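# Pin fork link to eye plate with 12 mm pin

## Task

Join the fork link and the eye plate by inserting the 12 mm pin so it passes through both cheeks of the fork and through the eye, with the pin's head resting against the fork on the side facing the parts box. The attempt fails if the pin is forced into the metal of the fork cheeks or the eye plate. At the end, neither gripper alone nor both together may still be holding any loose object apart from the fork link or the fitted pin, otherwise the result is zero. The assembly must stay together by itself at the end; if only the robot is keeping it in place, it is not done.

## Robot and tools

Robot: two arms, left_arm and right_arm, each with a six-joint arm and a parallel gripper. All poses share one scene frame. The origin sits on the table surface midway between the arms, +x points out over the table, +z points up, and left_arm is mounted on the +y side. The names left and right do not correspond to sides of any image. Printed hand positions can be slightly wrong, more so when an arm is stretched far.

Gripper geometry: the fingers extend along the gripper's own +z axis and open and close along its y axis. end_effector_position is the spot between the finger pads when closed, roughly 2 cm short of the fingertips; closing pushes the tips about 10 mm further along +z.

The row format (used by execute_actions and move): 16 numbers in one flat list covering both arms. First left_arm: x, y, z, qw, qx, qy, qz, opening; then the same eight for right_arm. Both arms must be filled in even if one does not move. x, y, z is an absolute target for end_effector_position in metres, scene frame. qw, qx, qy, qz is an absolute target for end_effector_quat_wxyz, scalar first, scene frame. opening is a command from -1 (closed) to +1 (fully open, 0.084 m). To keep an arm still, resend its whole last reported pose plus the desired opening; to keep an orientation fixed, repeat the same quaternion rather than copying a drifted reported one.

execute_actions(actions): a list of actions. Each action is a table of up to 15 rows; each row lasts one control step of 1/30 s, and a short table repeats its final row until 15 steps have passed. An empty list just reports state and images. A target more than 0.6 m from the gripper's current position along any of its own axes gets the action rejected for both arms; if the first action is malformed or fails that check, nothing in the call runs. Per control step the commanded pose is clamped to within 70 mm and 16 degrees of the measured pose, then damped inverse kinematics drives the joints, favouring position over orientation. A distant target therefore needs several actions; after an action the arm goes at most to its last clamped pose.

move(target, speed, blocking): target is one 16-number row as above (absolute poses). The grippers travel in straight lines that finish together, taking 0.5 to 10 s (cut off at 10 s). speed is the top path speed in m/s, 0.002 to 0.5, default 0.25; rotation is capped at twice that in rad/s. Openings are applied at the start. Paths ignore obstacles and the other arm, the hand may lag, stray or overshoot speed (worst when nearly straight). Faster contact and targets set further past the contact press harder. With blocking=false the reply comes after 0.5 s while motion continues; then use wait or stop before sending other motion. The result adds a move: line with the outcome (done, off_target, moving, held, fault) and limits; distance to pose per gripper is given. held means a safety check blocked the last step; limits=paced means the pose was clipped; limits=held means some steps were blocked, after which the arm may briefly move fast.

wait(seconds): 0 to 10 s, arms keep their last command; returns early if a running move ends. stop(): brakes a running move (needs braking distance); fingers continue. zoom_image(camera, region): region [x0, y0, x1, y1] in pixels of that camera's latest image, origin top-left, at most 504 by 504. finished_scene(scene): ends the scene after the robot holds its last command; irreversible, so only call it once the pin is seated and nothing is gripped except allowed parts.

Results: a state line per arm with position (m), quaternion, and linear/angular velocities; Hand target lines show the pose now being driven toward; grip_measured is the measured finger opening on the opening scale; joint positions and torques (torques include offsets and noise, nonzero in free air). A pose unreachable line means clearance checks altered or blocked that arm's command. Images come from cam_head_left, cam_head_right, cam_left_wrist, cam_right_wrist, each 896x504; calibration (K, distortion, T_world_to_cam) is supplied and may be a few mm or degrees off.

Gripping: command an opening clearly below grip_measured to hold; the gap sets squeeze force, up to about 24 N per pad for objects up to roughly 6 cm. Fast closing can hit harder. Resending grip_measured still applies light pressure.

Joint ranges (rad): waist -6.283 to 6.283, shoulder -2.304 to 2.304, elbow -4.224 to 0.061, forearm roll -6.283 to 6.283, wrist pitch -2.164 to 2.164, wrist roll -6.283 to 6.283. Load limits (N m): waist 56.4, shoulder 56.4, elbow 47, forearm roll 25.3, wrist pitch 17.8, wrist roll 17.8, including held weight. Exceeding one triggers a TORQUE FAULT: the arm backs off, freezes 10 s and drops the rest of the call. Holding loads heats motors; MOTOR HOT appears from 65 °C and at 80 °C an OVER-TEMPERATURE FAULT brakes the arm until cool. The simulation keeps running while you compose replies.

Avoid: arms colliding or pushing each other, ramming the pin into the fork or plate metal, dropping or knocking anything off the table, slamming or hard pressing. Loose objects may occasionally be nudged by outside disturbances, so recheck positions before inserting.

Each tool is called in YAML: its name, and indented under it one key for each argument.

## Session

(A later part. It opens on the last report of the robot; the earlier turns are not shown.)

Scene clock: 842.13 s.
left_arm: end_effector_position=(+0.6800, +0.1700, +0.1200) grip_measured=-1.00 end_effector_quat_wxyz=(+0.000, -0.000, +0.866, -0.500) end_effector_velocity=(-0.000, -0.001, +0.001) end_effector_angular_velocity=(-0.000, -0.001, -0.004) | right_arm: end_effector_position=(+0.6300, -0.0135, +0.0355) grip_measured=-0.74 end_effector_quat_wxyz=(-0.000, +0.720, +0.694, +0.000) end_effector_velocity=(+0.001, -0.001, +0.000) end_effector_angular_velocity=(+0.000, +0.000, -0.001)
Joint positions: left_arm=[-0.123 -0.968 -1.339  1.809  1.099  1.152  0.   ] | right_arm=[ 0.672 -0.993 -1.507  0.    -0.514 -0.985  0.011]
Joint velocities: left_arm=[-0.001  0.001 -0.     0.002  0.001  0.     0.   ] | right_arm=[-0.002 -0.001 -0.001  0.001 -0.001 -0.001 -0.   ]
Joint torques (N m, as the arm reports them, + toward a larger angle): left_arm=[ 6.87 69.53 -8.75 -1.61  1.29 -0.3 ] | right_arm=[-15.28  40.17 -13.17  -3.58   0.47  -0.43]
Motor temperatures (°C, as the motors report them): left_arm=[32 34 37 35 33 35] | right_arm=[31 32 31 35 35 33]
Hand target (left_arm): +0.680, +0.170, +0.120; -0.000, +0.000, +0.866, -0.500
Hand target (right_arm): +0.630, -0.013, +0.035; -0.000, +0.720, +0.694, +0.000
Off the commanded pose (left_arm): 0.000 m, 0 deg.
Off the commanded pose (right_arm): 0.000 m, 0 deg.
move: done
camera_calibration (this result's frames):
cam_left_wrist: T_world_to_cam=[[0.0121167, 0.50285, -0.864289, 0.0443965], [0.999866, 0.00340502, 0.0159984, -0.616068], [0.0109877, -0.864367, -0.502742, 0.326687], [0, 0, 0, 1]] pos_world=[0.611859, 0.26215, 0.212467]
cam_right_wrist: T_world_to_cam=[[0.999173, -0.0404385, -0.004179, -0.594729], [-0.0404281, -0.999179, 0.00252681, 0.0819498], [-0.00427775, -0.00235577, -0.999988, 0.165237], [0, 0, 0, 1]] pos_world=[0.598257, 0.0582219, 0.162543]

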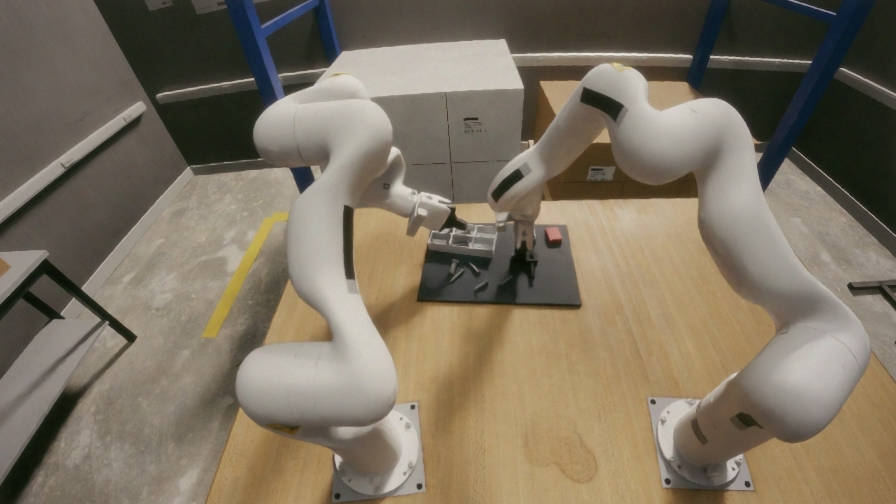

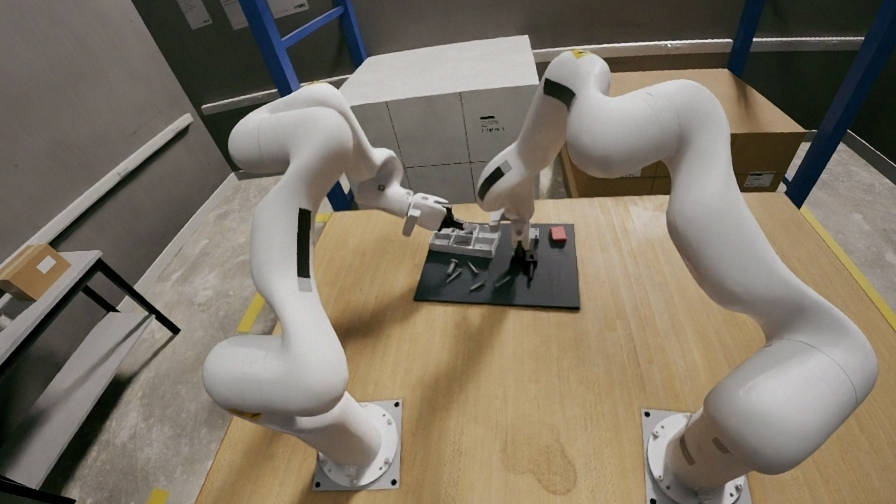

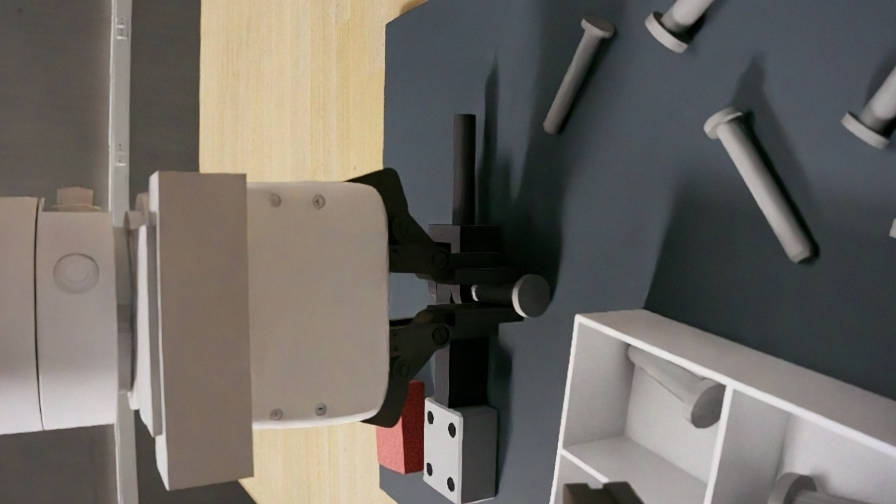

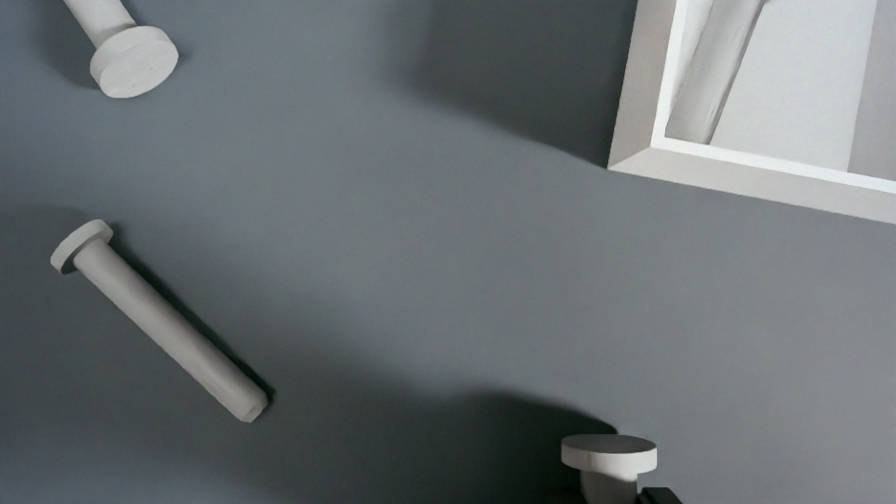

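move:
  target: [0.68,0.17,0.12,0,0,0.866,-0.5,-1,0.629,-0.012,0.039,0,0.72,0.694,0,-1]
  speed: 0.002

move:
  target: [0.68,0.17,0.12,0,0,0.866,-0.5,-1,0.621,-0.0135,0.039,0,0.72,0.694,0,-1]
  speed: 0.002

zoom_image:
  camera: "cam_left_wrist"
  region: [330,150,630,450]

Scene clock: 846.40 s.
left_arm: end_effector_position=(+0.6800, +0.1700, +0.1200) grip_measured=-1.00 end_effector_quat_wxyz=(-0.000, -0.000, +0.866, -0.500) end_effector_velocity=(+0.000, -0.000, +0.001) end_effector_angular_velocity=(+0.000, -0.002, +0.000) | right_arm: end_effector_position=(+0.6289, -0.0123, +0.0388) grip_measured=-0.74 end_effector_quat_wxyz=(-0.000, +0.720, +0.694, -0.000) end_effector_velocity=(-0.001, +0.000, -0.000) end_effector_angular_velocity=(-0.000, +0.002, -0.000)
Joint positions: left_arm=[-0.123 -0.968 -1.339  1.809  1.099  1.152  0.   ] | right_arm=[ 0.674 -0.987 -1.505 -0.    -0.519 -0.983  0.011]
Joint velocities: left_arm=[-0.001  0.002  0.    -0.001 -0.     0.     0.   ] | right_arm=[ 0.001  0.     0.001  0.002 -0.001 -0.     0.   ]
Joint torques (N m, as the arm reports them, + toward a larger angle): left_arm=[ 5.57 69.93 -8.65 -1.84  1.3  -0.29] | right_arm=[  5.37  49.86 -14.86   0.2    0.74  -0.22]
Motor temperatures (°C, as the motors report them): left_arm=[32 34 37 35 33 35] | right_arm=[31 32 31 35 35 33]
Hand target (left_arm): +0.680, +0.170, +0.120; +0.000, -0.000, +0.866, -0.500
Hand target (right_arm): +0.629, -0.012, +0.039; +0.000, +0.720, +0.694, -0.000
Off the commanded pose (left_arm): 0.000 m, 0 deg.
Off the commanded pose (right_arm): 0.000 m, 0 deg.
move: done
camera_calibration (this result's frames):
cam_left_wrist: T_world_to_cam=[[0.0121168, 0.502851, -0.864288, 0.0443963], [0.999866, 0.00340492, 0.0159985, -0.616068], [0.0109877, -0.864367, -0.502742, 0.326687], [0, 0, 0, 1]] pos_world=[0.611859, 0.26215, 0.212467]
cam_right_wrist: T_world_to_cam=[[0.999166, -0.0405717, -0.00470236, -0.593619], [-0.0405578, -0.999173, 0.00301825, 0.0830936], [-0.00482093, -0.00282501, -0.999984, 0.168894], [0, 0, 0, 1]] pos_world=[0.597308, 0.0594178, 0.165849]

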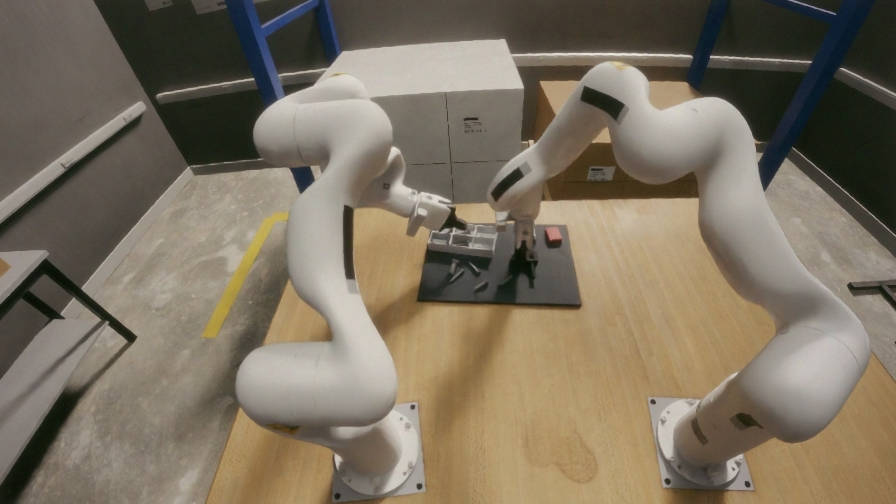

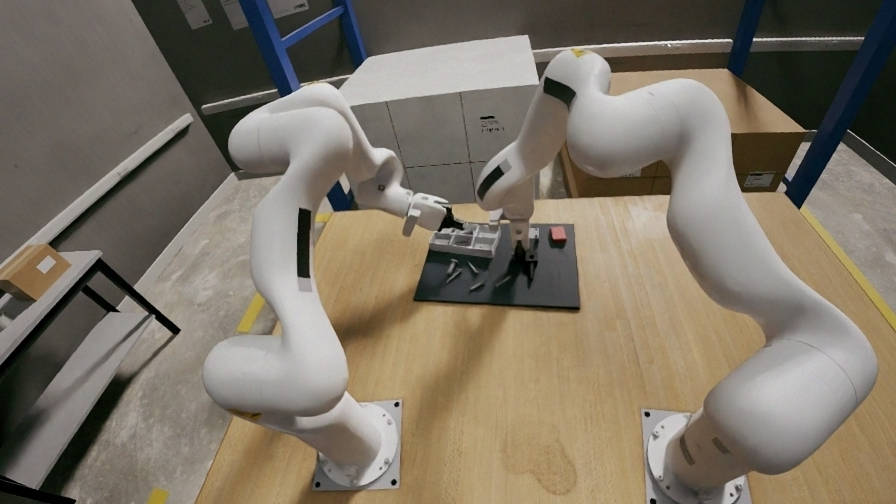

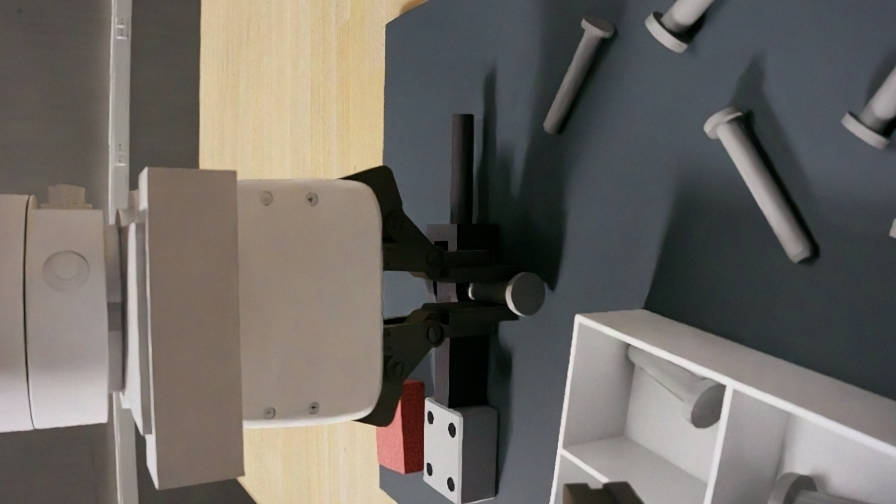

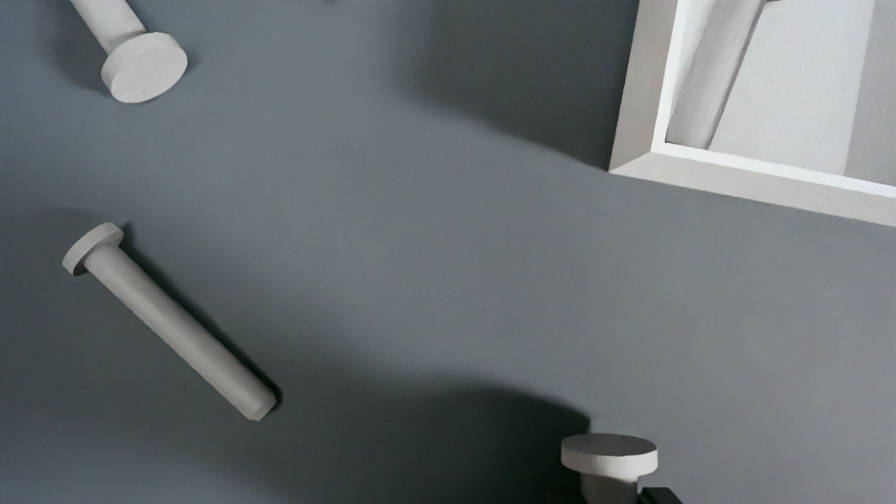

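Scene clock: 850.63 s.
left_arm: end_effector_position=(+0.6800, +0.1700, +0.1200) grip_measured=-1.00 end_effector_quat_wxyz=(+0.000, -0.000, +0.866, -0.500) end_effector_velocity=(+0.000, +0.000, +0.000) end_effector_angular_velocity=(-0.000, -0.000, +0.001) | right_arm: end_effector_position=(+0.6212, -0.0134, +0.0391) grip_measured=-0.74 end_effector_quat_wxyz=(+0.000, +0.720, +0.694, +0.000) end_effector_velocity=(+0.000, -0.001, -0.000) end_effector_angular_velocity=(-0.000, -0.000, -0.001)
Joint positions: left_arm=[-0.123 -0.968 -1.339  1.809  1.099  1.152  0.   ] | right_arm=[ 0.679 -0.971 -1.475 -0.    -0.504 -0.978  0.011]
Joint velocities: left_arm=[ 0.001  0.     0.    -0.     0.     0.     0.   ] | right_arm=[-0.002  0.001  0.002 -0.001  0.001 -0.     0.   ]
Joint torques (N m, as the arm reports them, + toward a larger angle): left_arm=[ 5.76 69.27 -8.31 -1.82  1.33 -0.26] | right_arm=[-1.68 39.95 -9.38 -0.82 -1.11 -0.14]
Motor temperatures (°C, as the motors report them): left_arm=[32 34 36 35 33 35] | right_arm=[31 32 31 35 35 33]
Hand target (left_arm): +0.680, +0.170, +0.120; +0.000, +0.000, +0.866, -0.500
Hand target (right_arm): +0.621, -0.014, +0.039; +0.000, +0.720, +0.694, -0.000
Off the commanded pose (left_arm): 0.000 m, 0 deg.
Off the commanded pose (right_arm): 0.000 m, 0 deg.
move: done
camera_calibration (this result's frames):
cam_left_wrist: T_world_to_cam=[[0.0121166, 0.502851, -0.864288, 0.0443964], [0.999866, 0.0034052, 0.0159984, -0.616068], [0.0109879, -0.864367, -0.502742, 0.326687], [0, 0, 0, 1]] pos_world=[0.611859, 0.26215, 0.212467]
cam_right_wrist: T_world_to_cam=[[0.999175, -0.0404459, -0.00373362, -0.58597], [-0.0404375, -0.999179, 0.00229795, 0.0816406], [-0.0038235, -0.00214507, -0.99999, 0.168516], [0, 0, 0, 1]] pos_world=[0.589432, 0.0582351, 0.166139]

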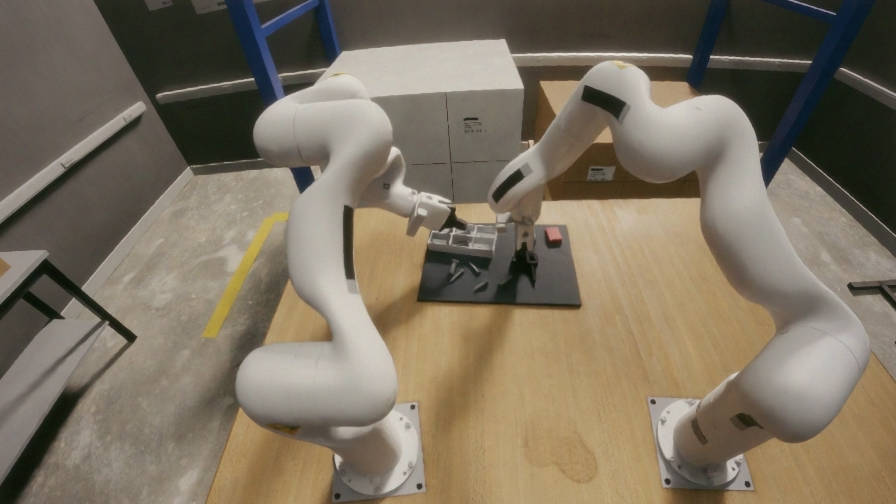

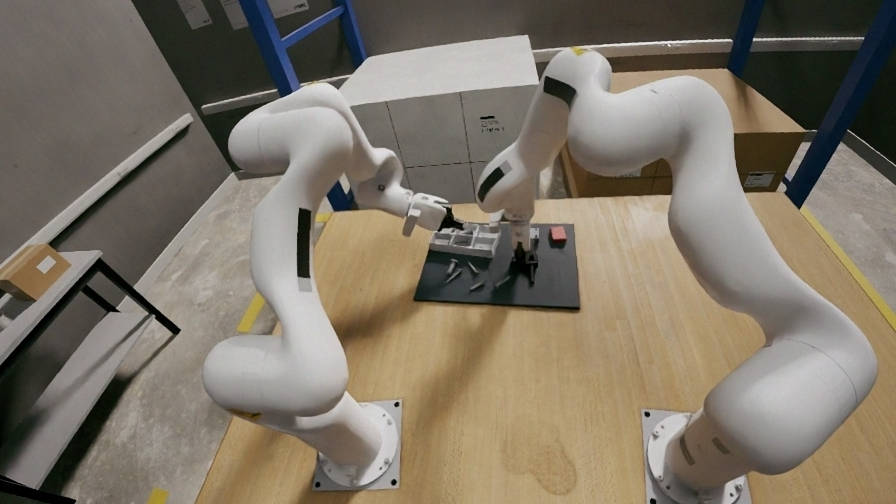

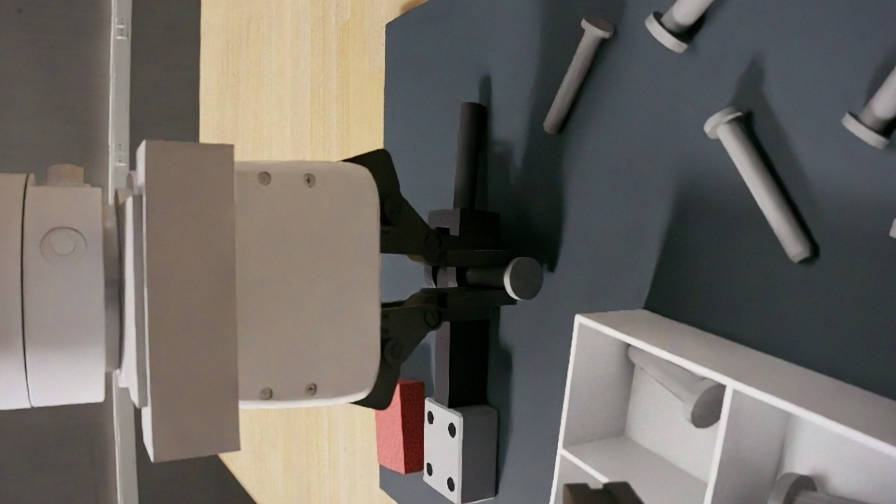

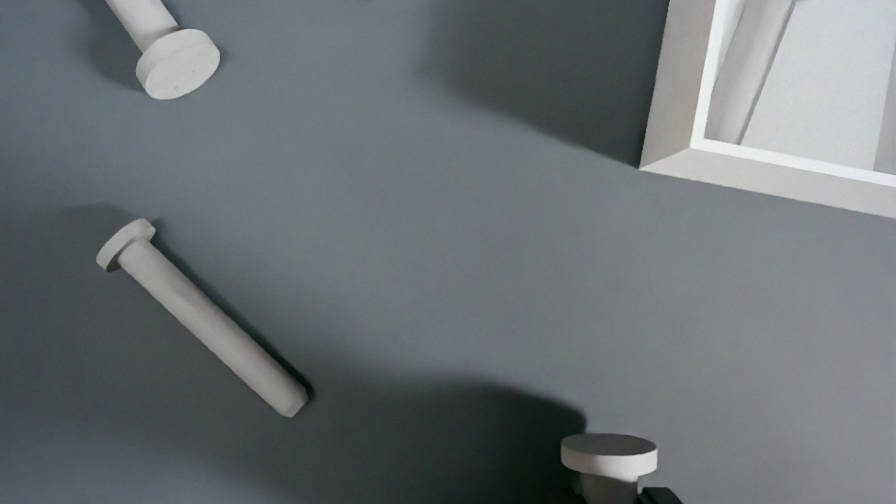

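Region (330, 150, 630, 450) of cam_left_wrist's 896x504 image, scaled by 1.680, with more detail than that image has.

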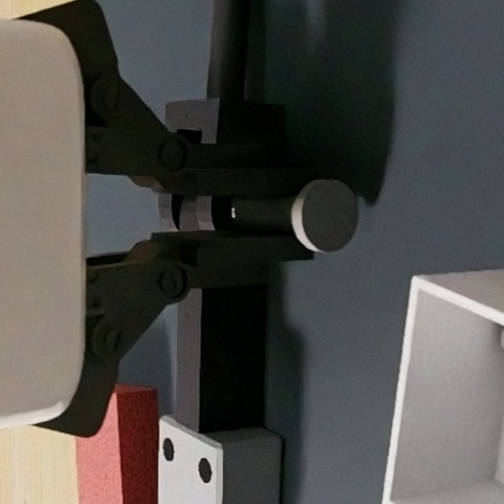

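move:
  target: [0.68,0.17,0.12,0,0,0.866,-0.5,-1,0.621,-0.013,0.039,0,0.72,0.694,0,0.0]
  speed: 0.01

move:
  target: [0.68,0.17,0.12,0,0,0.866,-0.5,-1,0.621,-0.013,0.08,0,0.72,0.694,0,0.0]
  speed: 0.05

move:
  target: [0.68,0.17,0.12,0,0,0.866,-0.5,-1,0.65,-0.11,0.10,0,0.707,0.707,0,0.0]
  speed: 0.1

Scene clock: 853.03 s.
left_arm: end_effector_position=(+0.6800, +0.1700, +0.1200) grip_measured=-1.00 end_effector_quat_wxyz=(+0.000, -0.000, +0.866, -0.500) end_effector_velocity=(+0.000, +0.000, +0.000) end_effector_angular_velocity=(-0.000, -0.000, -0.000) | right_arm: end_effector_position=(+0.6209, -0.0131, +0.0389) grip_measured=-0.01 end_effector_quat_wxyz=(-0.000, +0.720, +0.694, -0.000) end_effector_velocity=(+0.001, +0.001, +0.001) end_effector_angular_velocity=(+0.003, -0.004, -0.000)
Joint positions: left_arm=[-0.123 -0.968 -1.339  1.809  1.099  1.152  0.   ] | right_arm=[ 0.68  -0.972 -1.476 -0.    -0.505 -0.978  0.044]
Joint velocities: left_arm=[ 0.  0. -0.  0.  0.  0.  0.] | right_arm=[ 0.     0.001 -0.002  0.001  0.002  0.     0.   ]
Joint torques (N m, as the arm reports them, + toward a larger angle): left_arm=[ 6.26 69.37 -8.46 -1.73  1.38 -0.36] | right_arm=[ -1.78  45.75 -13.2   -1.34   0.49  -0.41]
Motor temperatures (°C, as the motors report them): left_arm=[32 34 36 35 33 35] | right_arm=[31 32 31 35 35 33]
Hand target (left_arm): +0.680, +0.170, +0.120; +0.000, -0.000, +0.866, -0.500
Hand target (right_arm): +0.621, -0.013, +0.039; +0.000, +0.720, +0.694, -0.000
Off the commanded pose (left_arm): 0.000 m, 0 deg.
Off the commanded pose (right_arm): 0.000 m, 0 deg.
move: done
camera_calibration (this result's frames):
cam_left_wrist: T_world_to_cam=[[0.0121168, 0.50285, -0.864288, 0.0443963], [0.999866, 0.0034049, 0.0159985, -0.616068], [0.0109877, -0.864367, -0.502742, 0.326687], [0, 0, 0, 1]] pos_world=[0.611859, 0.26215, 0.212467]
cam_right_wrist: T_world_to_cam=[[0.999171, -0.0404588, -0.00457719, -0.585624], [-0.040446, -0.999178, 0.00285796, 0.0818927], [-0.00468906, -0.00267046, -0.999985, 0.168906], [0, 0, 0, 1]] pos_world=[0.589242, 0.0585827, 0.165989]

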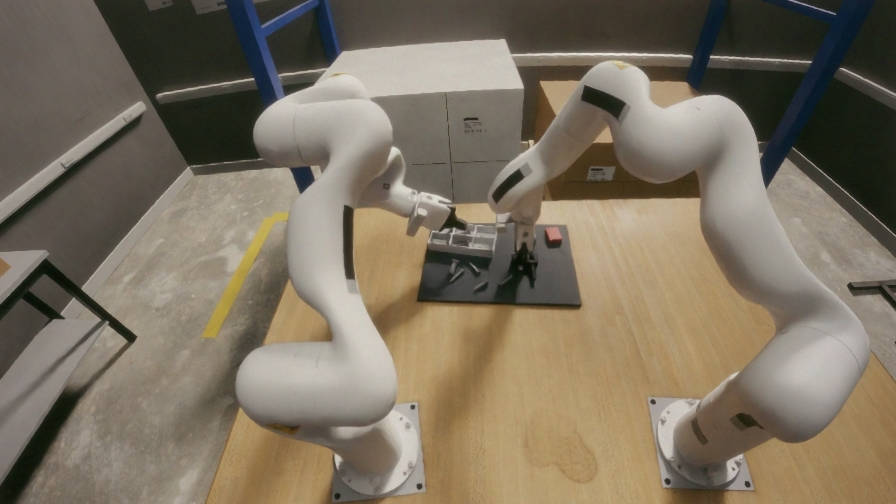

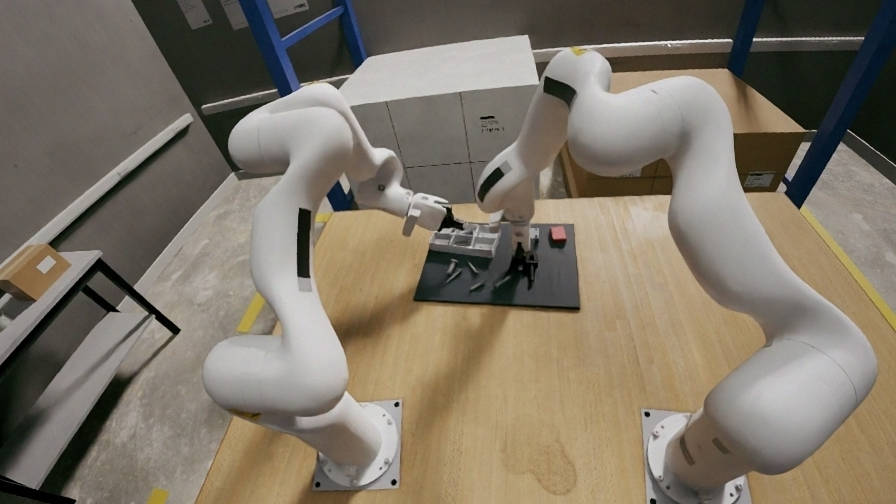

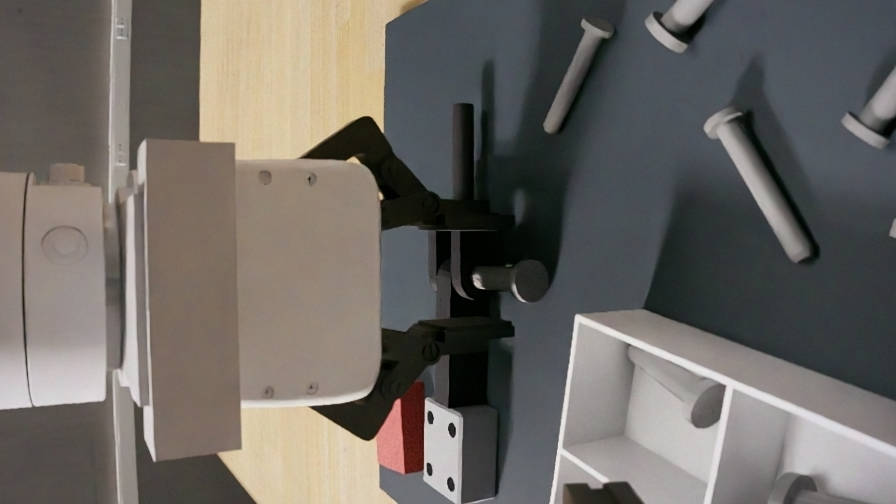

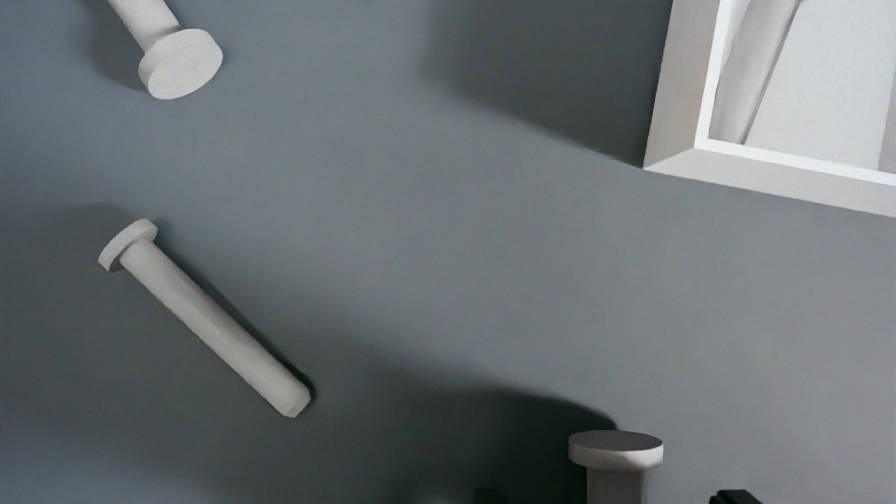

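Scene clock: 854.23 s.
left_arm: end_effector_position=(+0.6800, +0.1700, +0.1200) grip_measured=-1.00 end_effector_quat_wxyz=(-0.000, +0.000, +0.866, -0.500) end_effector_velocity=(+0.000, -0.000, +0.000) end_effector_angular_velocity=(-0.001, +0.000, +0.001) | right_arm: end_effector_position=(+0.6211, -0.0129, +0.0797) grip_measured=-0.01 end_effector_quat_wxyz=(-0.000, +0.720, +0.694, -0.000) end_effector_velocity=(+0.000, -0.001, +0.002) end_effector_angular_velocity=(+0.000, +0.001, -0.001)
Joint positions: left_arm=[-0.123 -0.968 -1.339  1.809  1.099  1.152  0.   ] | right_arm=[ 0.68  -0.903 -1.462  0.    -0.56  -0.978  0.044]
Joint velocities: left_arm=[ 0.     0.     0.    -0.001  0.    -0.     0.   ] | right_arm=[-0.001  0.003  0.001  0.001 -0.003 -0.001 -0.   ]
Joint torques (N m, as the arm reports them, + toward a larger angle): left_arm=[ 6.51 69.55 -8.95 -1.94  1.39 -0.33] | right_arm=[ -3.63  40.84 -13.09  -0.75   0.22  -0.46]
Motor temperatures (°C, as the motors report them): left_arm=[32 34 36 35 33 35] | right_arm=[31 32 31 35 35 33]
Hand target (left_arm): +0.680, +0.170, +0.120; -0.000, -0.000, +0.866, -0.500
Hand target (right_arm): +0.621, -0.013, +0.080; -0.000, +0.720, +0.694, +0.000
Off the commanded pose (left_arm): 0.000 m, 0 deg.
Off the commanded pose (right_arm): 0.000 m, 0 deg.
move: done
camera_calibration (this result's frames):
cam_left_wrist: T_world_to_cam=[[0.012117, 0.502851, -0.864288, 0.0443962], [0.999866, 0.00340466, 0.0159986, -0.616068], [0.0109875, -0.864367, -0.502742, 0.326687], [0, 0, 0, 1]] pos_world=[0.611859, 0.26215, 0.212467]
cam_right_wrist: T_world_to_cam=[[0.999173, -0.0404152, -0.0044011, -0.585628], [-0.0404039, -0.99918, 0.00262442, 0.0819745], [-0.00450356, -0.00244443, -0.999987, 0.209561], [0, 0, 0, 1]] pos_world=[0.5894, 0.0587513, 0.206766]

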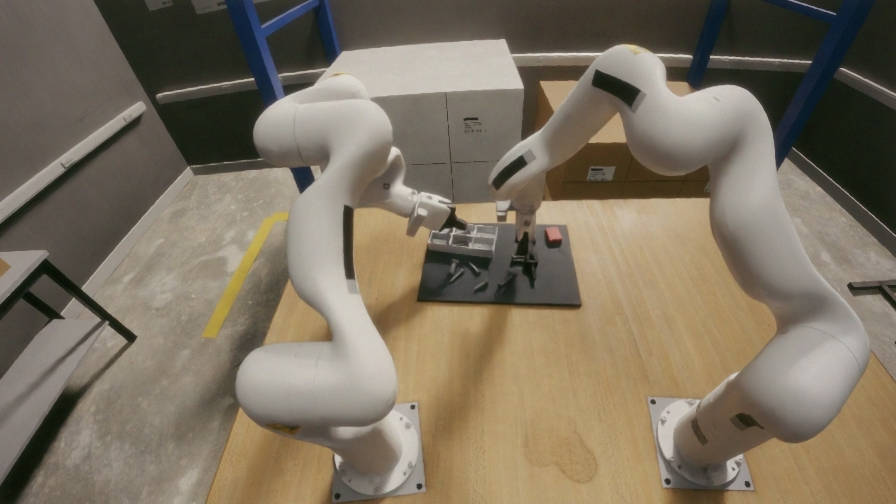

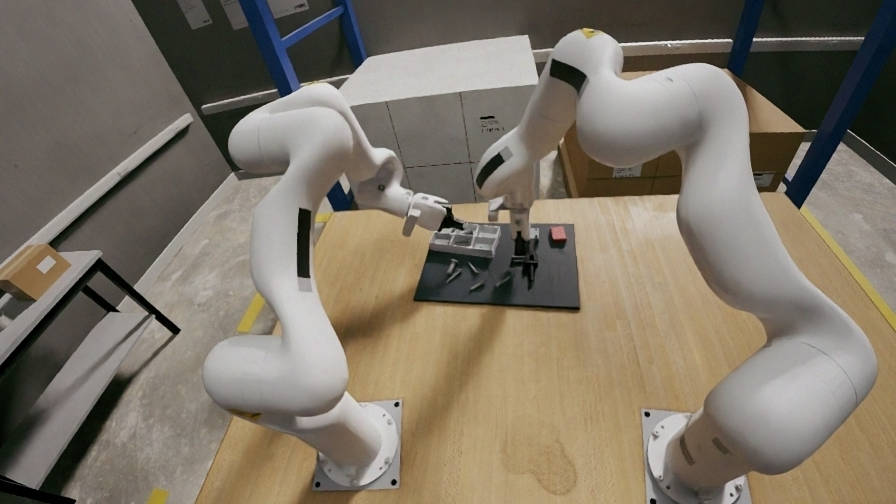

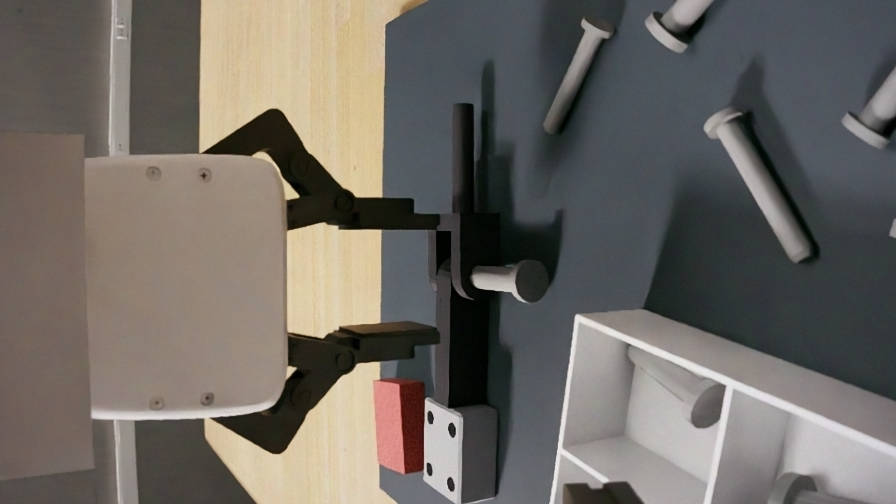

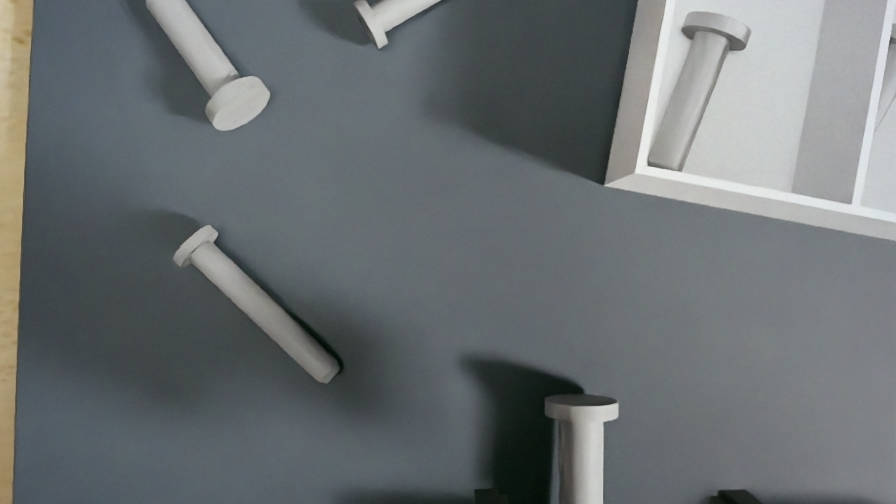

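Scene clock: 855.73 s.
left_arm: end_effector_position=(+0.6800, +0.1700, +0.1200) grip_measured=-1.00 end_effector_quat_wxyz=(+0.000, -0.000, +0.866, -0.500) end_effector_velocity=(-0.000, +0.000, +0.000) end_effector_angular_velocity=(-0.001, +0.000, -0.000) | right_arm: end_effector_position=(+0.6499, -0.1096, +0.1000) grip_measured=-0.01 end_effector_quat_wxyz=(-0.000, +0.707, +0.707, +0.000) end_effector_velocity=(+0.000, -0.002, +0.000) end_effector_angular_velocity=(+0.000, +0.000, +0.001)
Joint positions: left_arm=[-0.123 -0.968 -1.339  1.809  1.099  1.152  0.   ] | right_arm=[ 0.527 -0.83  -1.387  0.001 -0.556 -1.168  0.044]
Joint velocities: left_arm=[ 0.001  0.     0.     0.001  0.001 -0.     0.   ] | right_arm=[-0.003  0.001  0.001  0.001 -0.    -0.004  0.   ]
Joint torques (N m, as the arm reports them, + toward a larger angle): left_arm=[ 6.36 69.6  -8.57 -1.78  1.32 -0.35] | right_arm=[  0.57  41.12 -13.84  -0.86   0.33  -0.11]
Motor temperatures (°C, as the motors report them): left_arm=[32 34 36 35 33 35] | right_arm=[31 32 31 35 35 33]
Hand target (left_arm): +0.680, +0.170, +0.120; -0.000, +0.000, +0.866, -0.500
Hand target (right_arm): +0.650, -0.110, +0.100; -0.000, +0.707, +0.707, +0.000
Off the commanded pose (left_arm): 0.000 m, 0 deg.
Off the commanded pose (right_arm): 0.000 m, 0 deg.
move: done
camera_calibration (this result's frames):
cam_left_wrist: T_world_to_cam=[[0.0121167, 0.502851, -0.864288, 0.0443963], [0.999866, 0.00340506, 0.0159985, -0.616068], [0.0109878, -0.864367, -0.502742, 0.326687], [0, 0, 0, 1]] pos_world=[0.611859, 0.26215, 0.212467]
cam_right_wrist: T_world_to_cam=[[0.999984, -0.00362597, -0.00429902, -0.614728], [-0.00361625, -0.999991, 0.00226615, -0.0374501], [-0.00430719, -0.00225056, -0.999988, 0.229639], [0, 0, 0, 1]] pos_world=[0.615572, -0.039162, 0.227079]

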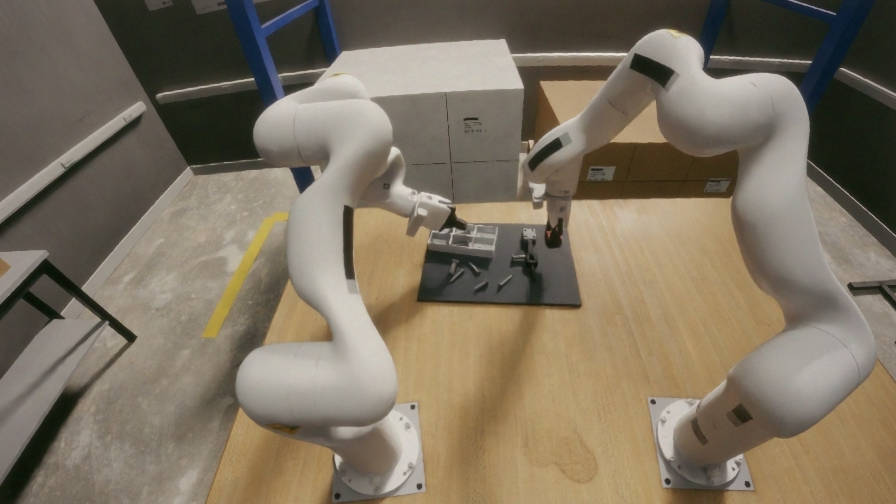

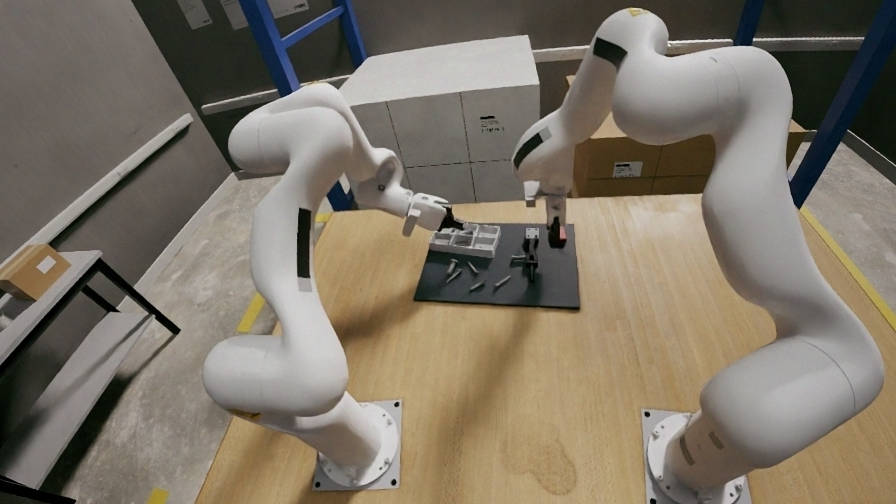

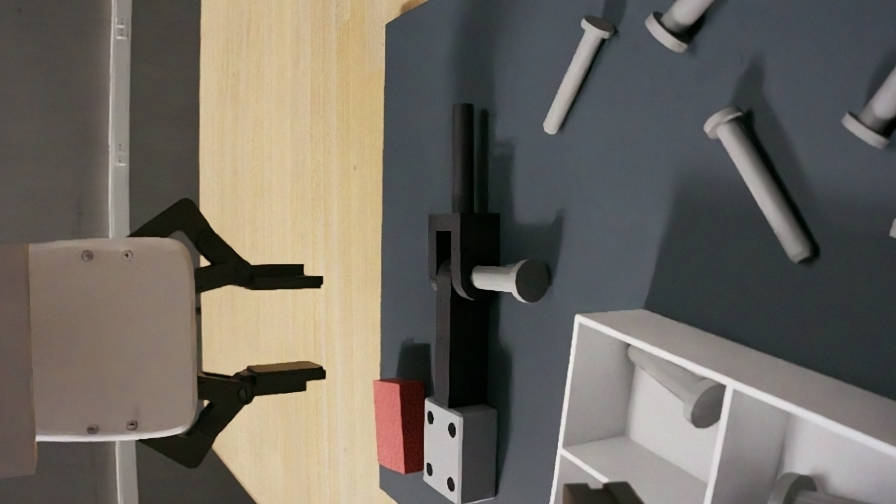

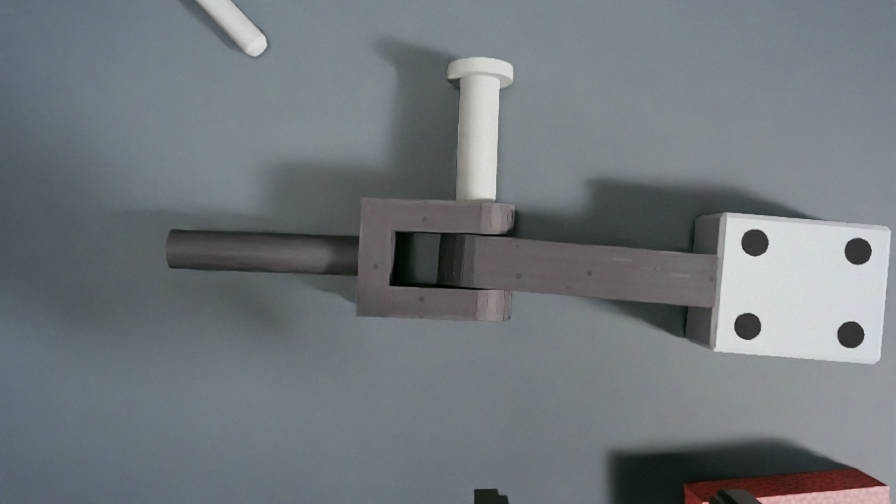

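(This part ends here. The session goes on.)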